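# Seat blender jar on base and switch it on

## Task

Place the blender jar on its motor base so its square foot sits fully down over the square pad on top, then press the round START key on the base's slanted front once; the key only responds while the jar is fully seated, and a second press or lifting the jar turns the blender off again. It counts as done when, with nothing held by the robot, the jar is seated, the green lamp next to the key is lit and the base stands upright on the table; then open the hand and move it away.

## Robot and tools

Robot: one arm carrying a right-handed five-finger hand. All arm motion is given for the hand point, a spot fixed to the hand 0.05 m in front of the palm, where the index pad meets the thumb tip in a pinch. Its axes: +z runs along the straight fingers (which extend 0.06 to 0.07 m past the point), +y points out of the palm, and +x points across the palm toward the little finger. Across the palm the hand extends 0.08 m on the little-finger side; on the thumb side 0.02 m if the thumb is turned in front of the palm, up to 0.09 m otherwise. A wrist bracket on the little-finger side sits 0.03 m further out along +y and 0.11 m across from the point, and can strike things.

Scene frame (used in results only): origin on the table top under the arm base, +z up, +y to the left when looking along +x. The base itself may be tilted. Reported positions are in metres with orientation as quaternion wxyz; they may be slightly off at long reach.

A row is a list of 14 numbers, each in [-1, 1]: dx, dy, dz, rx, ry, rz, then little, ring, middle, index, thumb_bend, thumb_turn, force_limit, speed. The first six are an offset, not a pose: a displacement from the hand point's measured pose at the start of the action, expressed in the hand point's own axes. Scale: 1.0 equals 0.6 m for dx, dy, dz and 180 degrees for the rotation; rx, ry, rz form a single rotation vector. Every row of an action is measured from the same start pose, not chained. The six hand numbers are absolute targets: for the four fingers and thumb_bend +1 is straight and -1 fully curled; for thumb_turn +1 is beside the palm and -1 is opposite the fingers. A pinch is roughly index -0.22, thumb_bend -0.75, thumb_turn -0.57. force_limit maps -1..+1 to about 0..10 N at the fingertip (0..15 N for the two thumb motors) and only stops closing motion; speed maps -1..+1 from nearly stopped to full (a full stroke in 0.6 s). Close at speed -0.9 or lower for a soft grip. Optionally six more numbers (0 to 1) scale each joint's stiffness, in Joint positions order, and persist until changed.

execute_actions(actions): a list of actions; each action is a table of up to 15 rows, one row per 1/30 s control step; a short table repeats its last row to fill 15 steps. The first action of a call starts from the last pose a result reported. An empty list just returns state and images. Each step the commanded pose is clipped to within 100 mm and 16 degrees of the measured pose, so large offsets need several actions; the arm follows about 0.17 s late.

move(target, speed, stop_force, blocking): target is one row as above, its offset taken from the pose in the last result showing one. The hand point travels a straight path there, taking 0.5 to 10 s (cut off at 10 s). speed is in m/s, 0.002 to 0.5, default 0.25; rotation is capped at twice that in rad/s. The path ignores obstacles and the arm may overshoot speed near full reach. stop_force (9 to 40 N, not allowed in the first 0.2 s) ends the path once the wrist sensor feels that much extra resistance along the path direction for two steps, then backs off two steps and holds; use it only with slow, non-turning moves, and omit it when leaving a surface you press on. blocking=false returns after 0.5 s while the arm keeps going; it cannot combine with stop_force, and further moves or rows are refused until wait or stop reports the end. The move: line reports the ending (done, off_target, moving, held, fault, or contact, which overrides the others), limits (paced = pose clipped; held = some steps blocked) and distance from target.

wait(seconds): 0 to 10, lets time pass holding the last command; returns early if a move ends. stop(): brakes a running move. zoom_image(camera, region): region [x0, y0, x1, y1] in pixels, at most 504 by 504, from cam_head_left, cam_head_right, cam_high, cam_low or cam_wrist (all 672x504). show_instructions(): shows reference pages. finished_scene(scene): ends the current scene by its number; irreversible.

Results: hand point pose and velocities; step readings (HELD marks clipped steps); Hand target (where the controller now drives); pose unreachable (clearance check altered the command); Wrist force and torque in the hand point axes (offset up to about 4 N, noise up to 2.4 N, saturates near 50 N; pressing shows force pointing back into the arm); hand_measured, hand_stopped_by (moving, target, force, stalled, fault) and hand_load_n, six values each in row order. A lost grip shows as loads dropping near zero. Motors lock after reaching target or force; resend the same numbers to keep a grip, send more-closed with higher force_limit to squeeze, more-open to loosen. Wrap grips fit objects 0.035 to 0.08 m across with thumb_turn in front beforehand.

Avoid: pressing past contact with this stiff arm; joint load limits are 136 N m for the three large joints and 25.4 N m for each wrist joint (held weight counts); any external force of 150 N, which stops the arm for 10 s. MOTOR HOT warns at 70 °C; at 85 °C the brakes engage. Do not drop, slam or push hard, and never knock anything off the table. Loose objects may get brief nudges. Release the jar only once seated, press the key gently once, and confirm the lamp in the images before withdrawing.

Each tool is called after "Emit:" by a JSON object that holds its "op" and its "data", one argument or row to a line.

## Session

Emit:
{"op": "execute_actions", "data": {
  "actions": []
}}

Emit:
{"op": "show_instructions", "data": {

}}

Scene clock: 0.00 s.
end_effector_position=(+0.4265, -0.1621, +0.3796) hand_measured=(+1.000, +1.000, +1.000, +1.000, +1.000, +1.000) hand_load_n=(+0.0, +0.0, +0.0, +0.0, +0.0, +0.0) hand_stopped_by=(target, target, target, target, target, target) hand_force_limit=0.00 hand_speed=-0.80 end_effector_quat_wxyz=(+0.031, +0.142, +0.989, +0.026) end_effector_velocity=(-0.000, +0.001, -0.000) end_effector_angular_velocity=(+0.001, +0.000, +0.000)
Joint positions: [-1.196 -1.258  2.071  0.793  0.669 -2.645]
Joint velocities: [ 0.001 -0.     0.002 -0.     0.    -0.001]
Motor temperatures (°C, as the motors report them): [25 28 23 35 33 34]
Wrist force (N, on the end effector, along its own x y z axes, offset not removed): no reading
Wrist torque (N m, same axes, about the end effector's origin, offset not removed): no reading
Hand target: +0.426, -0.162, +0.380; +0.031, +0.142, +0.989, +0.026
Joint stiffness scale: [1. 1. 1. 1. 1. 1.]

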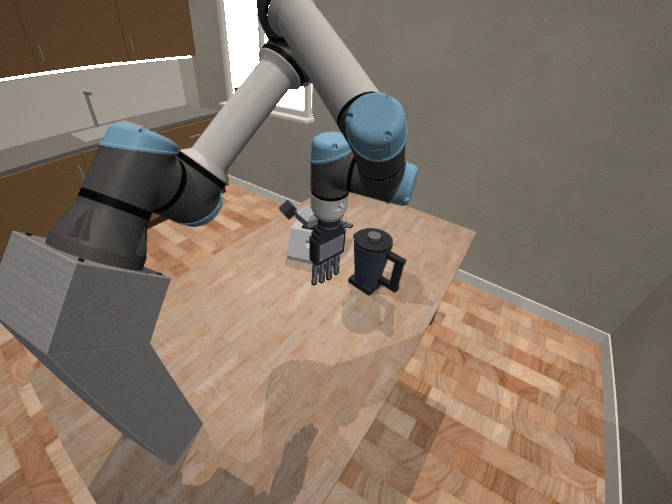

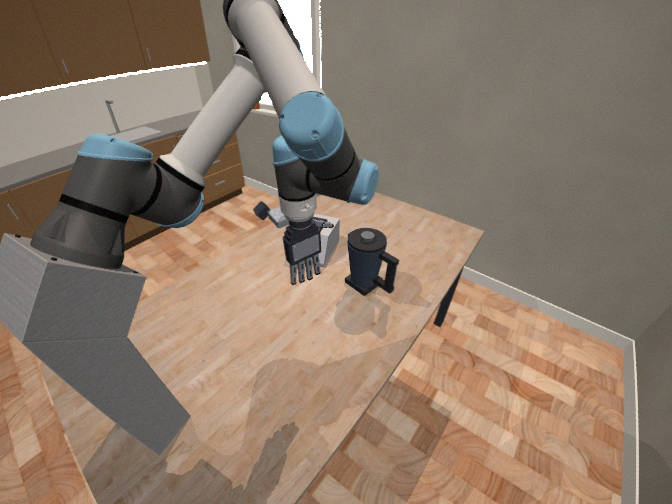

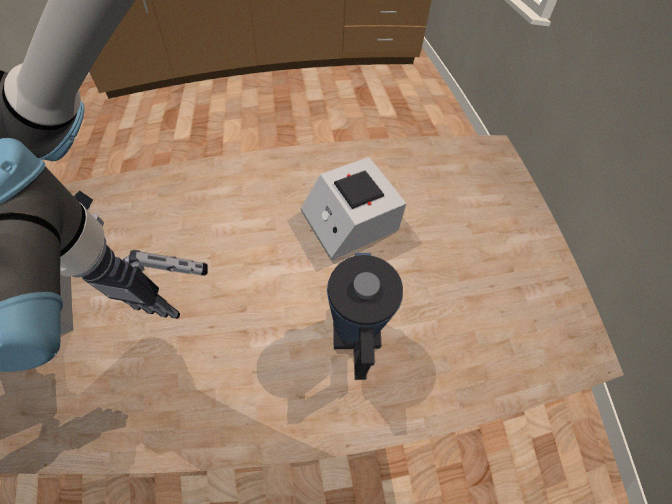

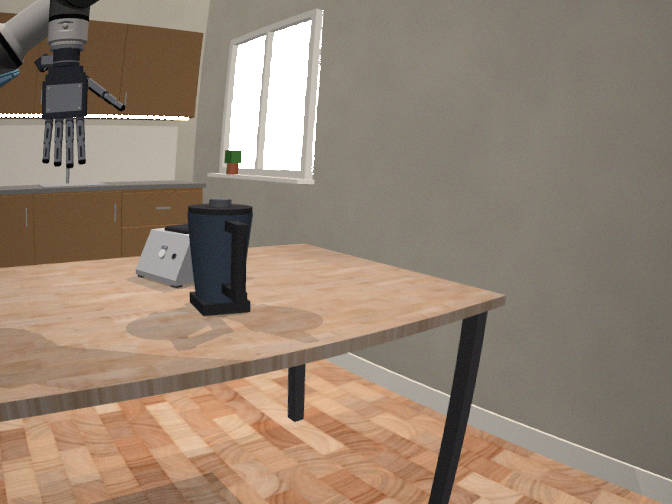

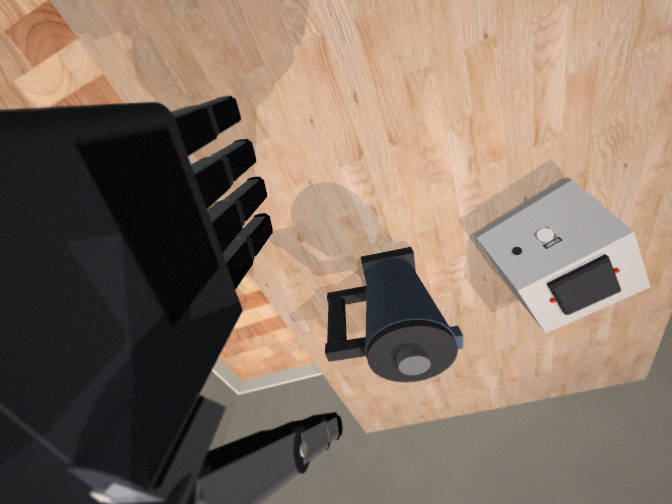

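Reference images for this scene: FIVE-FINGER HAND page 1.

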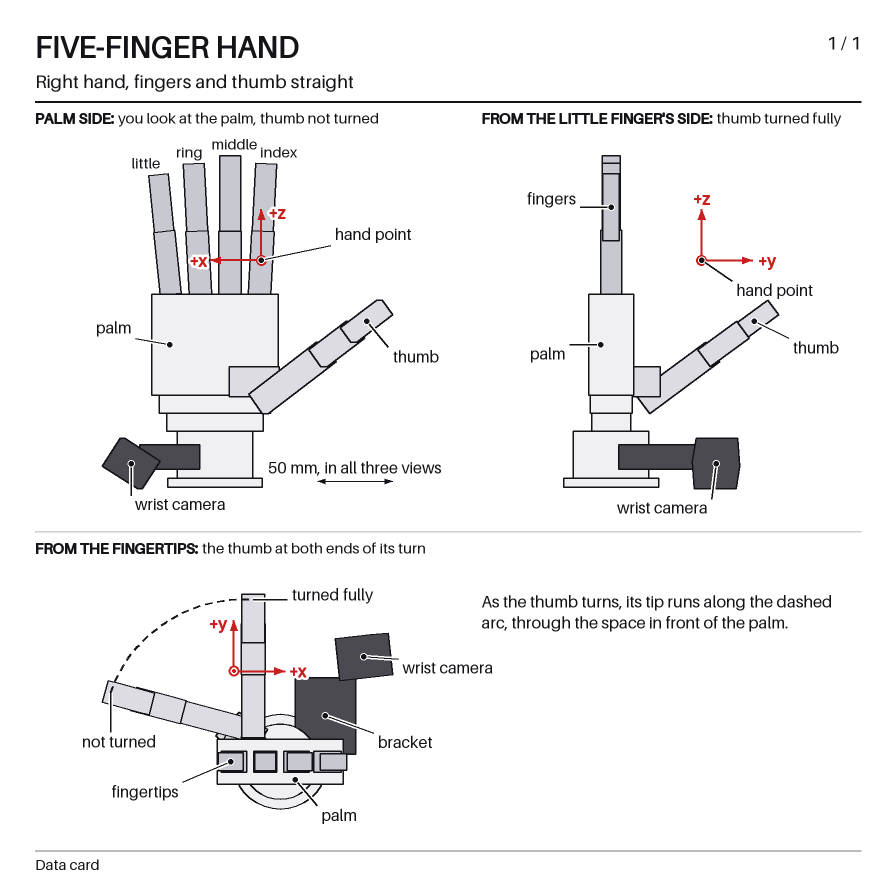

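Emit:
{"op": "move", "data": {
  "target": [-0.29,0,0,0,-0.48,0,1,1,1,1,-0.5,-1,1,0.5],
  "speed": 0.3
}}

Scene clock: 10.33 s.
end_effector_position=(+0.5922, -0.2110, +0.3896) hand_measured=(+1.000, +1.000, +1.000, +1.000, -0.500, -1.000) hand_load_n=(+0.0, +0.0, +0.0, +0.0, +0.0, +0.0) hand_stopped_by=(target, target, target, target, target, target) hand_force_limit=1.00 hand_speed=0.50 end_effector_quat_wxyz=(+0.699, +0.123, +0.700, -0.078) end_effector_velocity=(+0.000, -0.001, +0.001) end_effector_angular_velocity=(-0.006, -0.010, -0.003)
Joint positions: [-0.663 -1.077  2.319 -1.953  1.309 -0.802]
Joint velocities: [ 0.002  0.004 -0.003 -0.008  0.011 -0.003]
Motor temperatures (°C, as the motors report them): [25 28 23 35 33 34]
Wrist force (N, on the end effector, along its own x y z axes, offset not removed): [1.0 -0.2 -0.8]
Wrist torque (N m, same axes, about the end effector's origin, offset not removed): [-0.21 -0.33 -0.22]
Hand target: +0.593, -0.211, +0.389; +0.700, +0.122, +0.699, -0.078
Off the commanded pose: 0.001 m, 0 deg.
Joint stiffness scale: [1. 1. 1. 1. 1. 1.]
move: done; limits=paced

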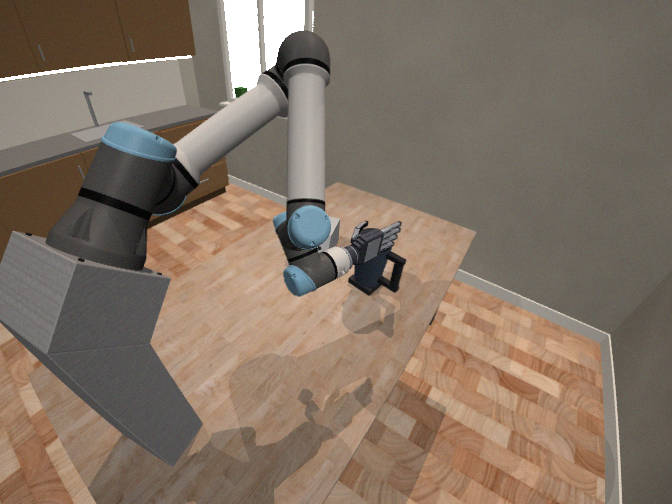

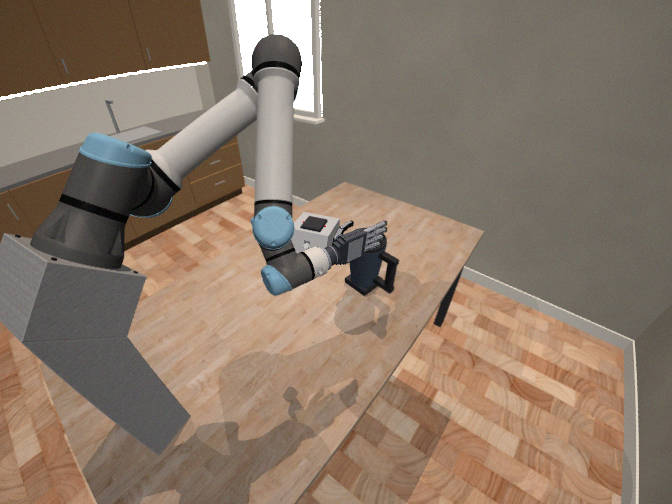

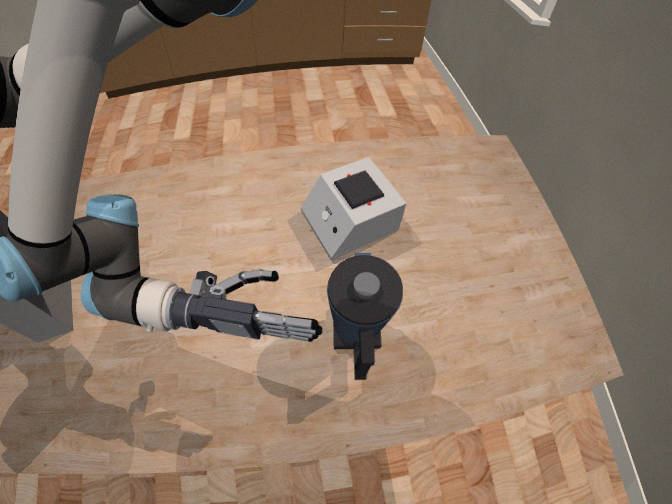

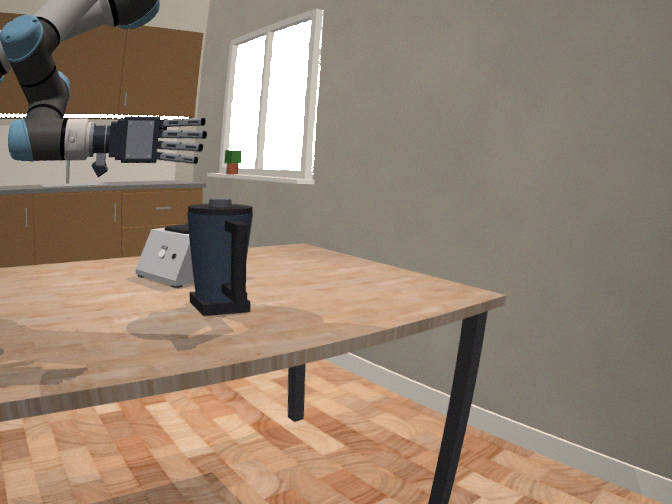

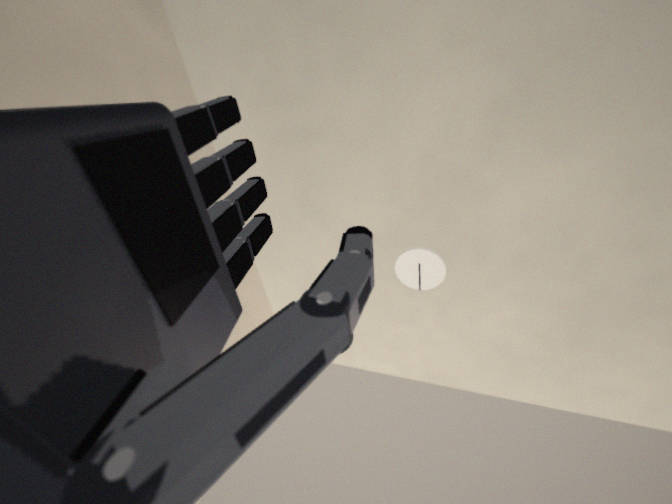

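Emit:
{"op": "move", "data": {
  "target": [0.375,-0.07,0,-0.04,0,-0.02,1,1,1,1,-0.5,-1,1,0.5],
  "speed": 0.2
}}

Emit:
{"op": "zoom_image", "data": {
  "camera": "cam_high",
  "region": [200,240,440,420]
}}

Emit:
{"op": "zoom_image", "data": {
  "camera": "cam_low",
  "region": [60,180,280,340]
}}

Scene clock: 15.93 s.
end_effector_position=(+0.5818, -0.2373, +0.1642) hand_measured=(+1.000, +1.000, +1.000, +1.000, -0.500, -1.000) hand_load_n=(+0.0, +0.0, +0.0, +0.0, +0.0, +0.0) hand_stopped_by=(target, target, target, target, target, target) hand_force_limit=1.00 hand_speed=0.50 end_effector_quat_wxyz=(+0.703, +0.056, +0.707, -0.056) end_effector_velocity=(-0.000, -0.002, -0.003) end_effector_angular_velocity=(+0.000, +0.003, -0.003)
Joint positions: [-0.481 -0.508  1.795 -2.049  1.347 -0.971]
Joint velocities: [ 0.     0.005 -0.007  0.006  0.001 -0.001]
Motor temperatures (°C, as the motors report them): [25 28 23 35 33 34]
Wrist force (N, on the end effector, along its own x y z axes, offset not removed): [-1.2 -1.3 1.2]
Wrist torque (N m, same axes, about the end effector's origin, offset not removed): [-0.46 0.00 -0.36]
Hand target: +0.582, -0.237, +0.163; +0.702, +0.057, +0.707, -0.056
Off the commanded pose: 0.002 m, 0 deg.
Joint stiffness scale: [1. 1. 1. 1. 1. 1.]
move: done

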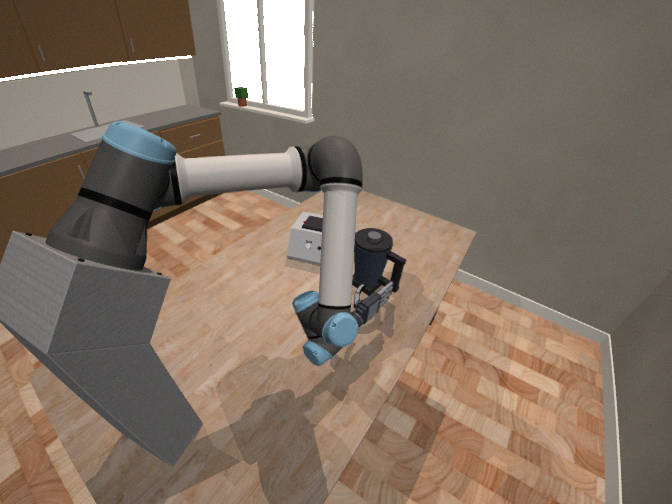

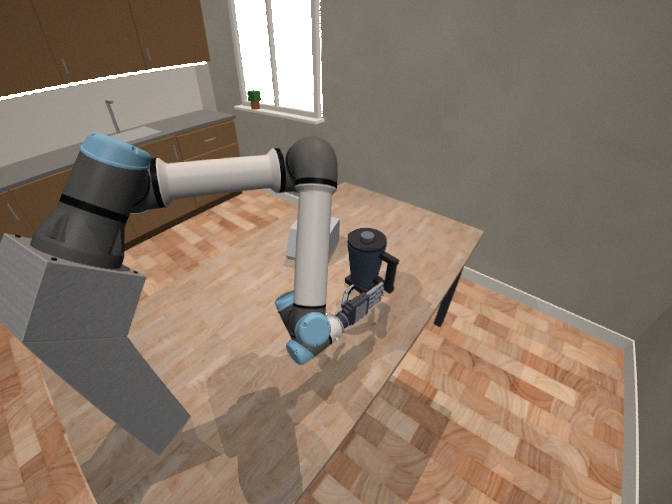

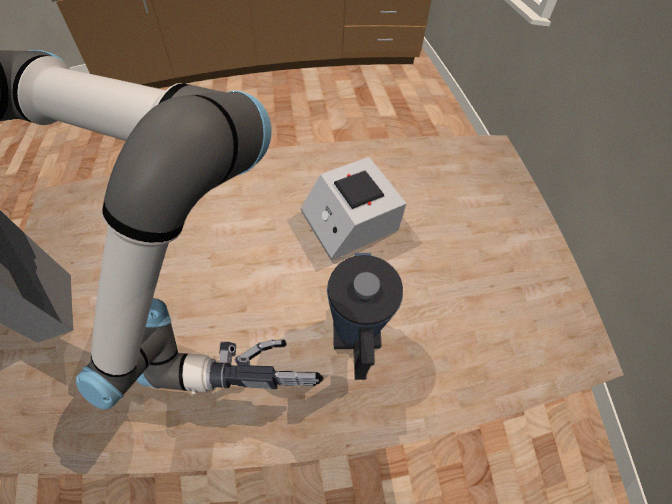

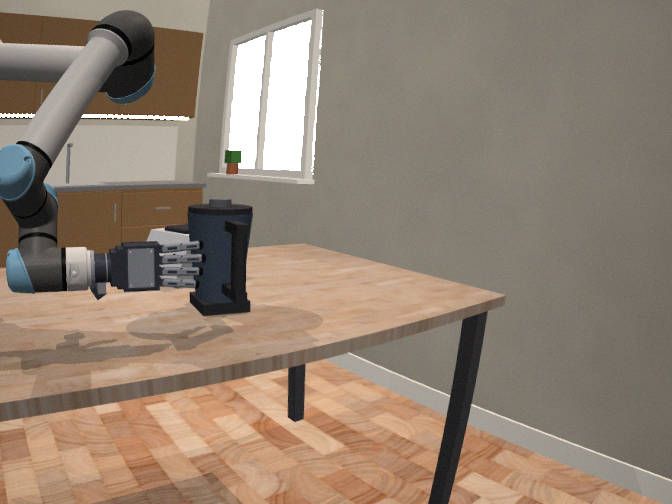

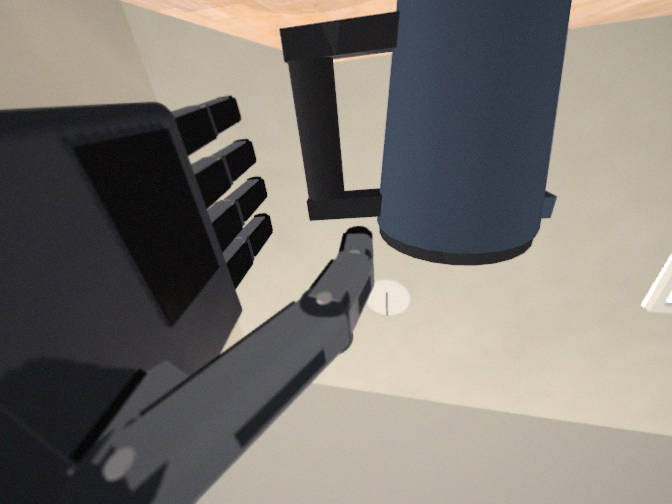

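Region (200, 240, 440, 420) of cam_high's 672x504 image, scaled by 2.100, with more detail than that image has; it fills the top 378 rows of this view, and the rest is white.

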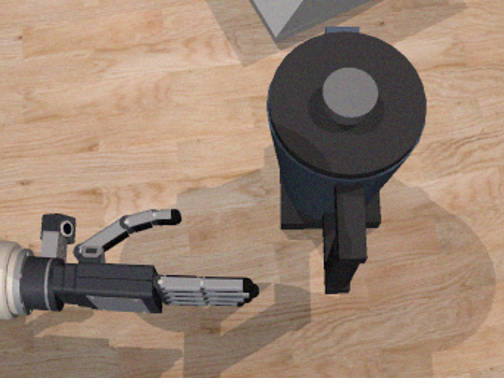

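Region (60, 180, 280, 340) of cam_low's 672x504 image, scaled by 2.291, with more detail than that image has; it fills the top 367 rows of this view, and the rest is white.

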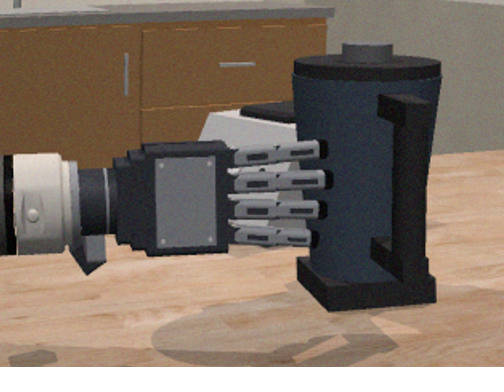

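Emit:
{"op": "move", "data": {
  "target": [-0.018,0,0.16,0,0,0,1,1,1,1,-0.5,-1,1,0.5],
  "speed": 0.12
}}

Emit:
{"op": "zoom_image", "data": {
  "camera": "cam_high",
  "region": [200,240,440,420]
}}

Emit:
{"op": "zoom_image", "data": {
  "camera": "cam_low",
  "region": [60,180,280,340]
}}

Scene clock: 22.87 s.
end_effector_position=(+0.6752, -0.2531, +0.1749) hand_measured=(+1.000, +1.000, +1.000, +1.000, -0.500, -1.000) hand_load_n=(+0.0, +0.0, +0.0, +0.0, +0.0, +0.0) hand_stopped_by=(target, target, target, target, target, target) hand_force_limit=1.00 hand_speed=0.50 end_effector_quat_wxyz=(+0.702, +0.057, +0.707, -0.056) end_effector_velocity=(+0.002, -0.001, -0.002) end_effector_angular_velocity=(+0.001, +0.005, -0.004)
Joint positions: [-0.458 -0.604  1.65  -1.804  1.364 -0.988]
Joint velocities: [ 0.001 -0.001 -0.004  0.012  0.001 -0.002]
Motor temperatures (°C, as the motors report them): [25 28 23 35 33 34]
Wrist force (N, on the end effector, along its own x y z axes, offset not removed): [0.3 -2.9 0.4]
Wrist torque (N m, same axes, about the end effector's origin, offset not removed): [-0.76 -0.32 -0.15]
Hand target: +0.677, -0.253, +0.174; +0.703, +0.056, +0.707, -0.056
Off the commanded pose: 0.002 m, 0 deg.
Joint stiffness scale: [1. 1. 1. 1. 1. 1.]
move: done

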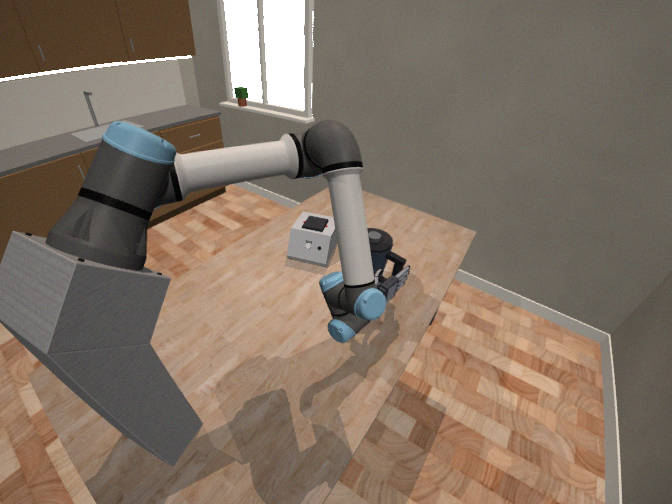

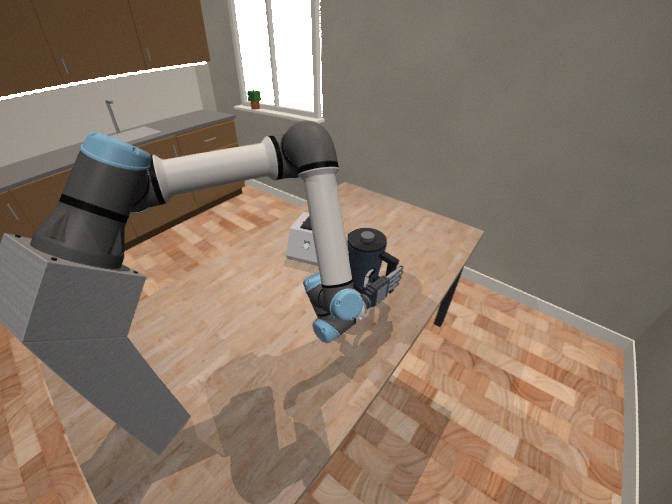

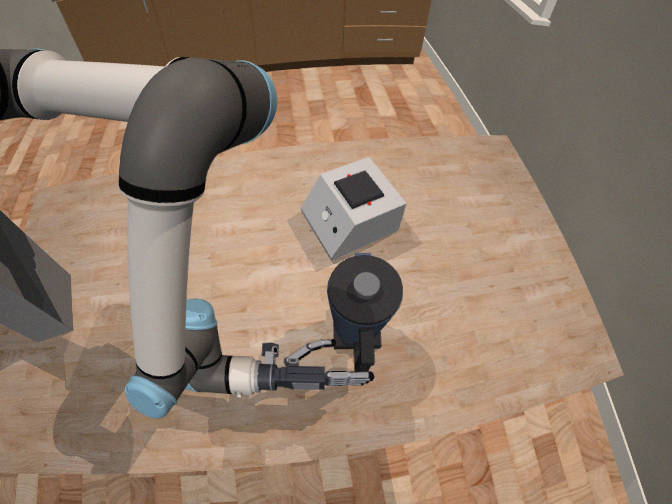

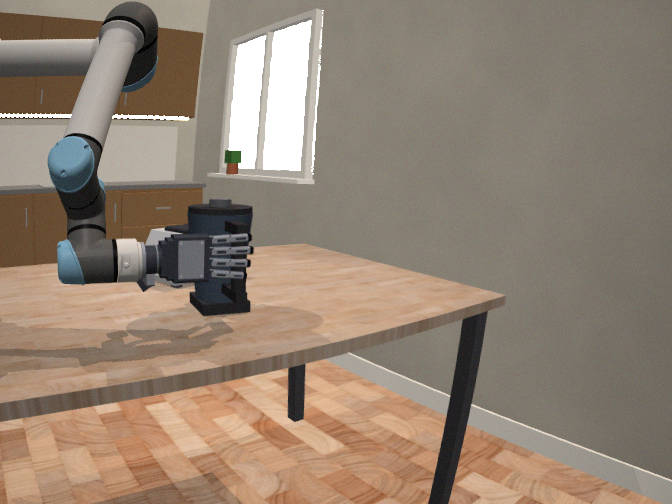

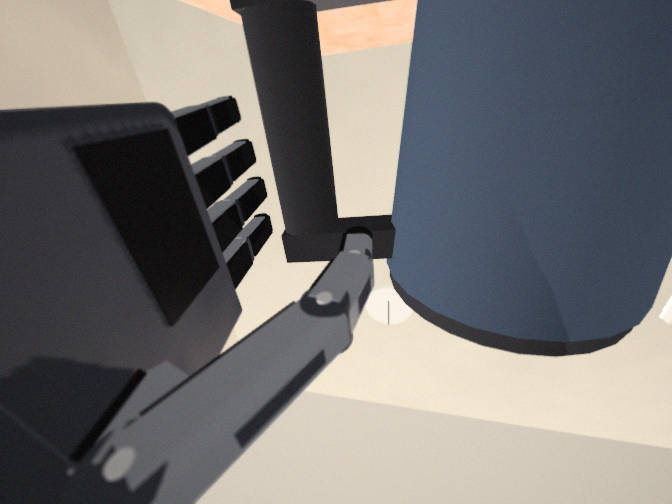

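Region (200, 240, 440, 420) of cam_high's 672x504 image, scaled by 2.100, with more detail than that image has; it fills the top 378 rows of this view, and the rest is white.

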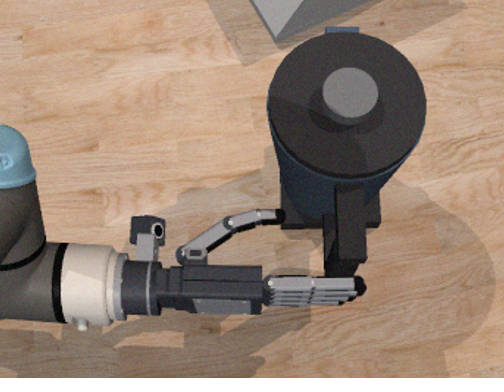

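Region (60, 180, 280, 340) of cam_low's 672x504 image, scaled by 2.291, with more detail than that image has; it fills the top 367 rows of this view, and the rest is white.

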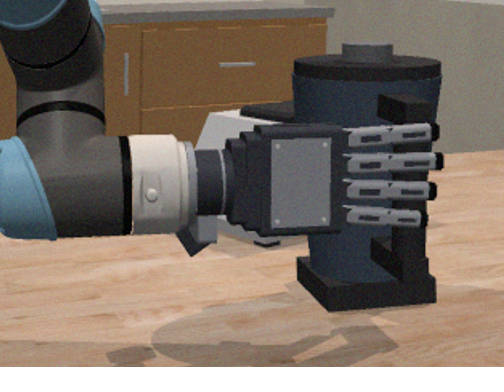

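Emit:
{"op": "move", "data": {
  "target": [0.006,-0.013,0.125,0,0,0,1,1,1,1,-0.5,-1,1,0.5],
  "speed": 0.04,
  "stop_force": 9
}}

Emit:
{"op": "zoom_image", "data": {
  "camera": "cam_high",
  "region": [240,240,480,420]
}}

Scene clock: 29.03 s.
end_effector_position=(+0.7469, -0.2728, +0.1714) hand_measured=(+1.000, +1.000, +1.000, +1.000, -0.500, -1.000) hand_load_n=(+0.0, +0.0, +0.0, +0.0, +1.0, +0.0) hand_stopped_by=(target, target, target, target, target, target) hand_force_limit=1.00 hand_speed=0.50 end_effector_quat_wxyz=(+0.702, +0.057, +0.708, -0.056) end_effector_velocity=(+0.001, -0.001, -0.000) end_effector_angular_velocity=(+0.000, +0.002, -0.003)
Joint positions: [-0.443 -0.609  1.462 -1.608  1.375 -0.999]
Joint velocities: [-0.001 -0.    -0.003  0.007  0.    -0.   ]
Motor temperatures (°C, as the motors report them): [25 28 23 35 33 34]
Wrist force (N, on the end effector, along its own x y z axes, offset not removed): [-1.6 2.5 -1.6]
Wrist torque (N m, same axes, about the end effector's origin, offset not removed): [0.22 -0.05 -0.19]
Hand target: +0.748, -0.273, +0.171; +0.702, +0.057, +0.707, -0.056
Off the commanded pose: 0.001 m, 0 deg.
Joint stiffness scale: [1. 1. 1. 1. 1. 1.]
move: done

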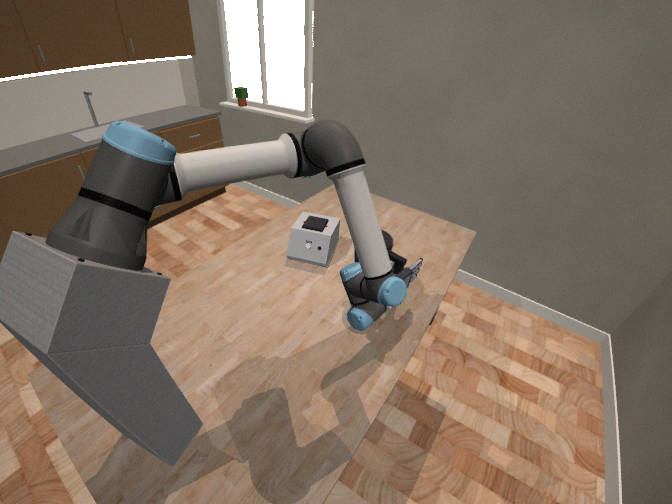

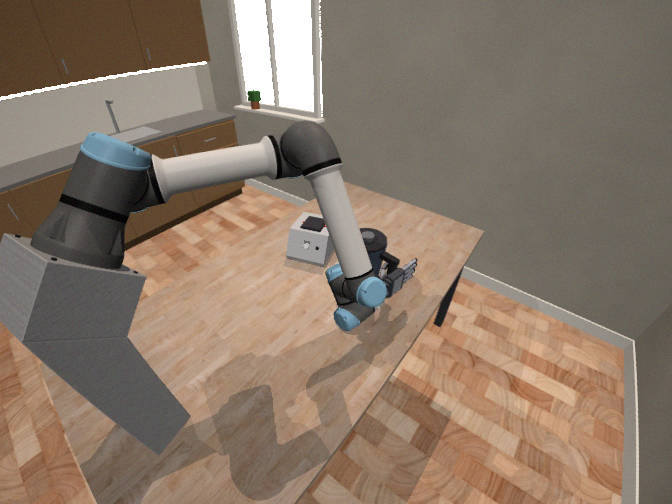

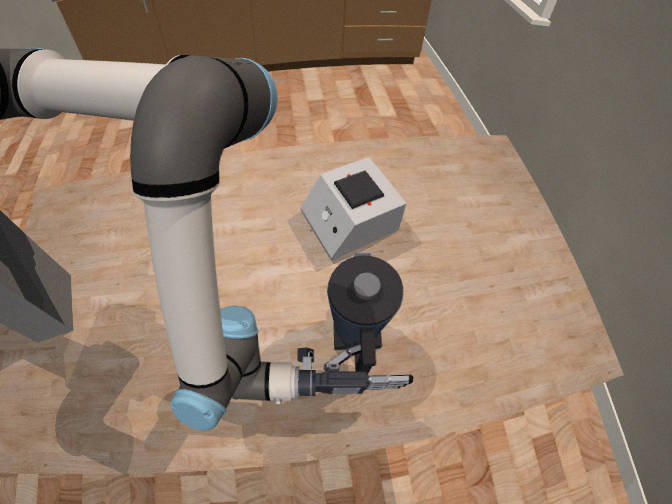

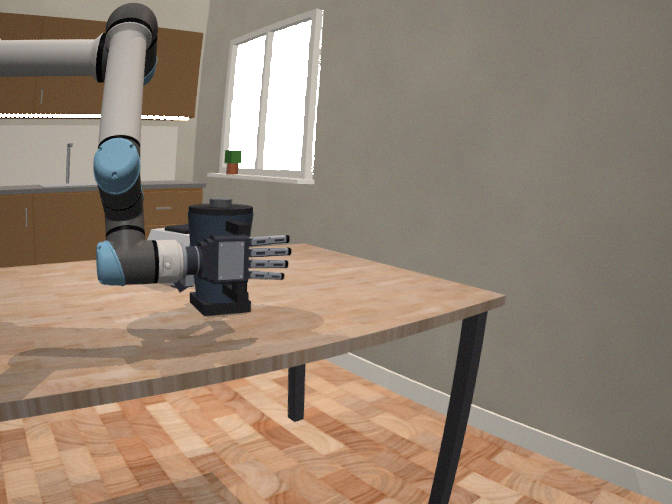

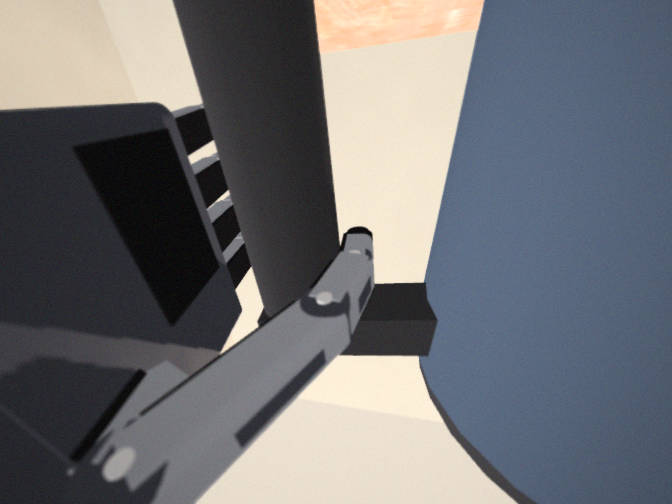

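Region (240, 240, 480, 420) of cam_high's 672x504 image, scaled by 2.100, with more detail than that image has; it fills the top 378 rows of this view, and the rest is white.

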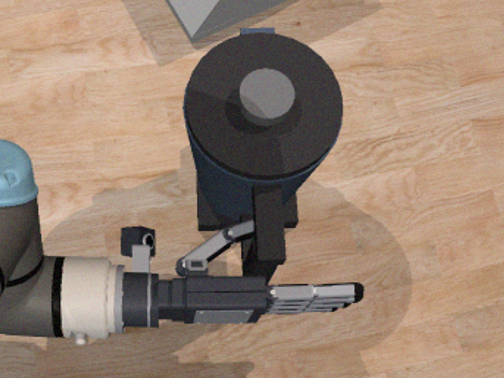

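Emit:
{"op": "move", "data": {
  "target": [-0.006,0.02,0.024,0,0,0,1,1,1,1,-0.5,-1,1,0.5],
  "speed": 0.02
}}

Emit:
{"op": "execute_actions", "data": {
  "actions": [
    [[0,0,0,0,0,0,-0.95,-0.95,-0.95,-0.95,-0.5,-1,1,0]],
    [[0,0,0,0,0,0,-0.95,-0.95,-0.95,-0.95,-0.5,-1,1,0]],
    [[0,0,0,0,0,0,-0.95,-0.95,-0.95,-0.95,-1,-1,1,0]],
    [[0,0,0,0,0,0,-0.95,-0.95,-0.95,-0.95,-1,-1,1,0]]
  ]
}}

Emit:
{"op": "zoom_image", "data": {
  "camera": "cam_high",
  "region": [240,240,480,420]
}}

Scene clock: 36.17 s.
end_effector_position=(+0.7599, -0.2655, +0.1737) hand_measured=(+1.000, +1.000, +1.000, +1.000, -0.500, -1.000) hand_load_n=(+0.0, +0.0, +0.0, +0.0, +0.0, +0.0) hand_stopped_by=(target, target, target, target, target, target) hand_force_limit=1.00 hand_speed=0.50 end_effector_quat_wxyz=(+0.701, +0.058, +0.709, -0.058) end_effector_velocity=(+0.001, -0.000, -0.001) end_effector_angular_velocity=(+0.001, +0.002, -0.004)
Joint positions: [-0.43  -0.626  1.451 -1.574  1.385 -1.009]
Joint velocities: [ 0.002 -0.001 -0.002  0.008  0.003 -0.001]
Motor temperatures (°C, as the motors report them): [25 28 23 35 33 34]
Wrist force (N, on the end effector, along its own x y z axes, offset not removed): [1.7 1.4 0.6]
Wrist torque (N m, same axes, about the end effector's origin, offset not removed): [0.17 -0.70 0.07]
Hand target: +0.763, -0.263, +0.175; +0.702, +0.057, +0.708, -0.056
Off the commanded pose: 0.004 m, 0 deg.
Joint stiffness scale: [1. 1. 1. 1. 1. 1.]
move: off_target

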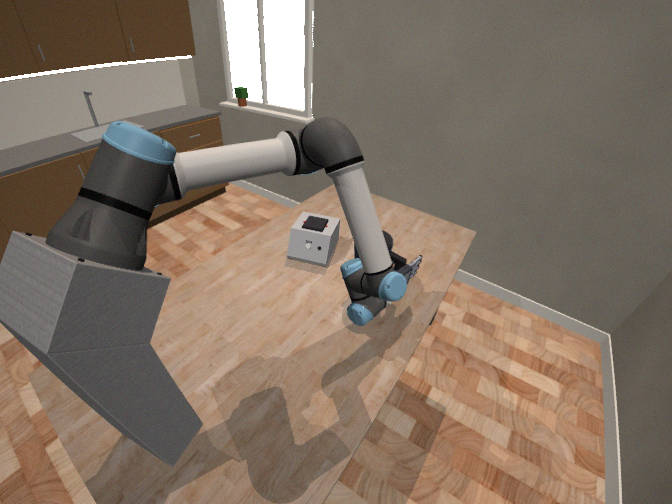

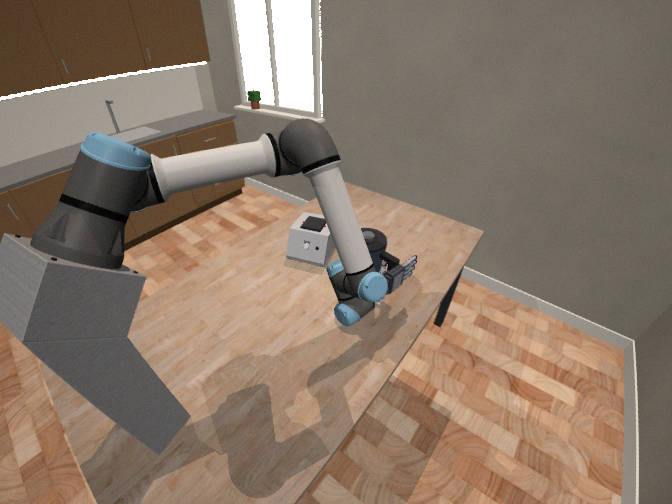

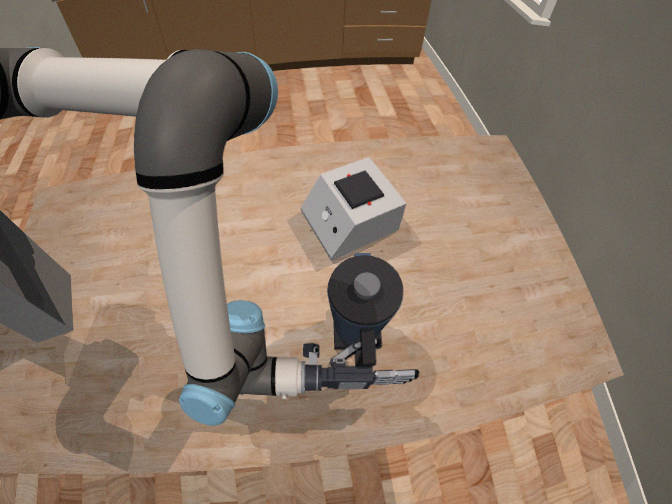

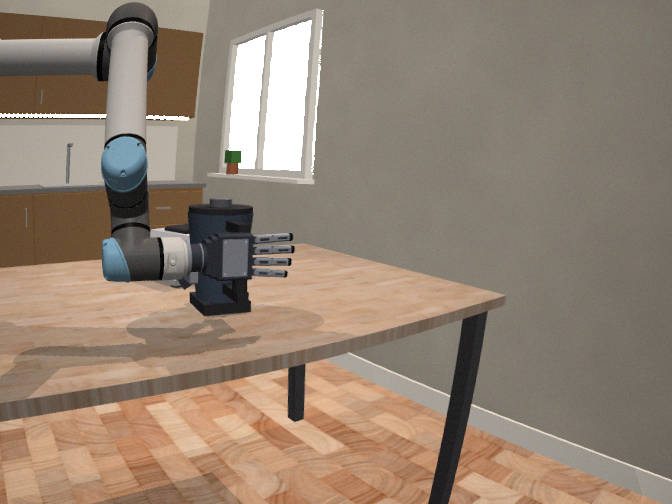

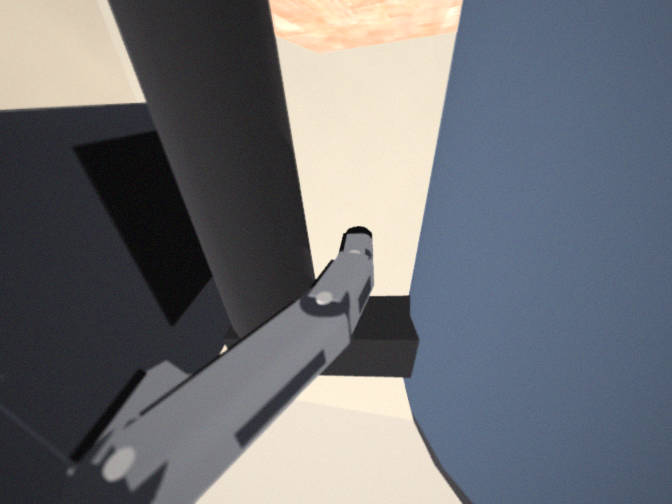

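Scene clock: 38.17 s.
end_effector_position=(+0.7600, -0.2655, +0.1739) hand_measured=(-0.888, -0.870, -0.264, -0.324, -0.562, -1.000) hand_load_n=(+12.0, +10.5, +11.5, +9.5, +14.0, -3.0) hand_stopped_by=(force, force, force, force, force, target) hand_force_limit=1.00 hand_speed=0.00 end_effector_quat_wxyz=(+0.701, +0.058, +0.709, -0.057) end_effector_velocity=(-0.000, -0.000, +0.000) end_effector_angular_velocity=(-0.001, +0.000, -0.000)
Joint positions: [-0.43  -0.626  1.451 -1.574  1.386 -1.008]
Joint velocities: [-0.001 -0.     0.001 -0.    -0.    -0.   ]
Motor temperatures (°C, as the motors report them): [25 28 23 35 33 34]
Wrist force (N, on the end effector, along its own x y z axes, offset not removed): [1.8 -1.9 1.7]
Wrist torque (N m, same axes, about the end effector's origin, offset not removed): [-0.37 -1.26 0.27]
Hand target: +0.760, -0.266, +0.174; +0.701, +0.058, +0.709, -0.057
Off the commanded pose: 0.000 m, 0 deg.
Joint stiffness scale: [1. 1. 1. 1. 1. 1.]
Step readings (end_effector_position; steps 1 to 15: 1st action; 16 to 30: 2nd action; 31 to 45: 3rd action; 46 to 60: 4th action):
0: (+0.7599, -0.2655, +0.1737)
1: (+0.7599, -0.2655, +0.1736)
2: (+0.7599, -0.2656, +0.1736)
4: (+0.7599, -0.2656, +0.1736)
8: (+0.7599, -0.2656, +0.1736)
15: (+0.7599, -0.2656, +0.1736)
16: (+0.7599, -0.2656, +0.1736)
17: (+0.7599, -0.2656, +0.1736)
19: (+0.7599, -0.2656, +0.1736)
23: (+0.7599, -0.2656, +0.1736)
30: (+0.7599, -0.2656, +0.1736)
31: (+0.7599, -0.2656, +0.1736)
32: (+0.7599, -0.2656, +0.1736)
34: (+0.7599, -0.2656, +0.1736)
38: (+0.7600, -0.2655, +0.1739)
45: (+0.7600, -0.2655, +0.1739)
46: (+0.7600, -0.2655, +0.1739)
47: (+0.7600, -0.2655, +0.1739)
49: (+0.7600, -0.2655, +0.1739)
53: (+0.7600, -0.2655, +0.1739)
60: end_effector_position above

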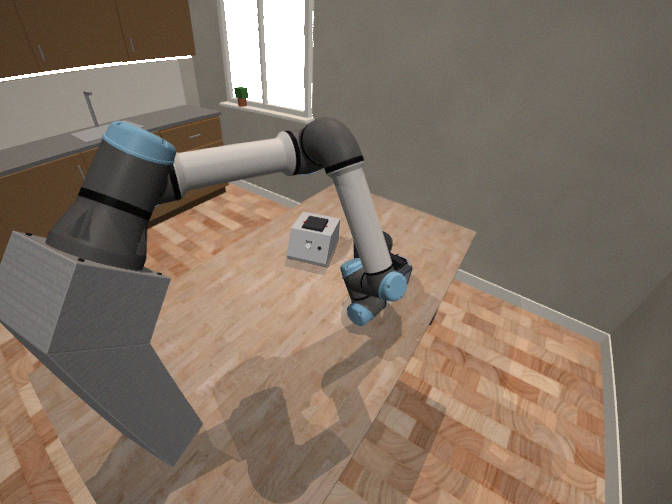

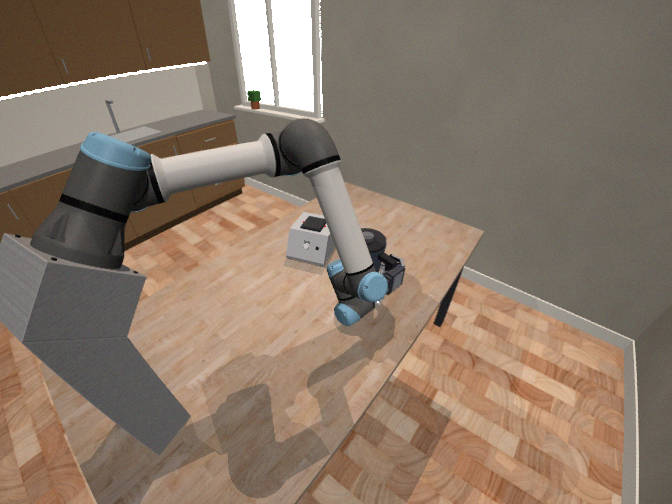

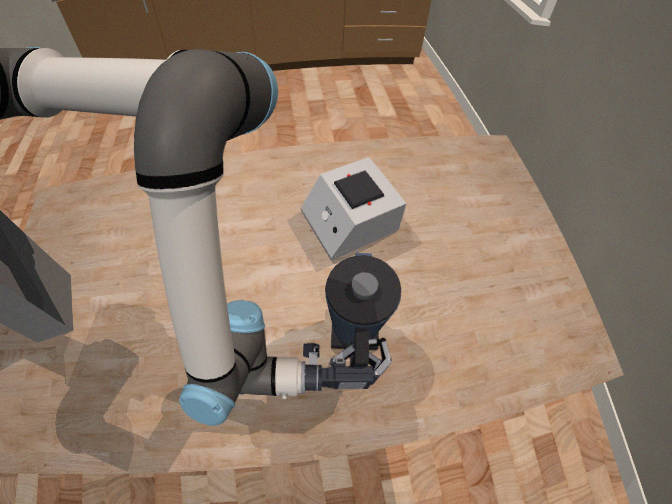

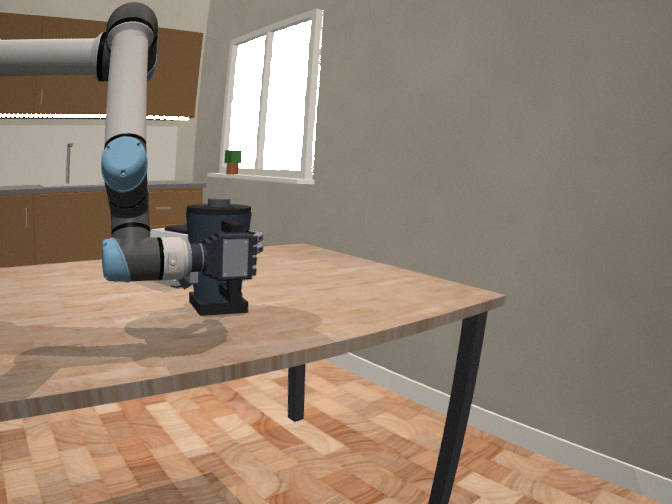

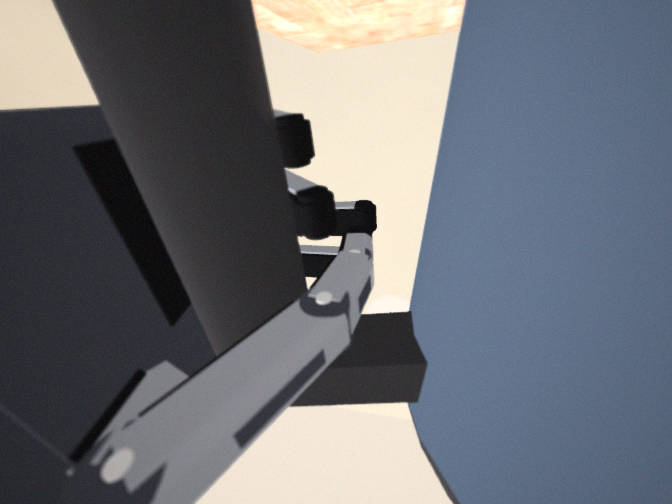

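Region (240, 240, 480, 420) of cam_high's 672x504 image, scaled by 2.100, with more detail than that image has; it fills the top 378 rows of this view, and the rest is white.

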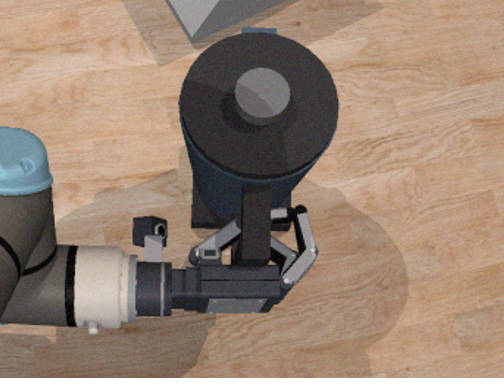

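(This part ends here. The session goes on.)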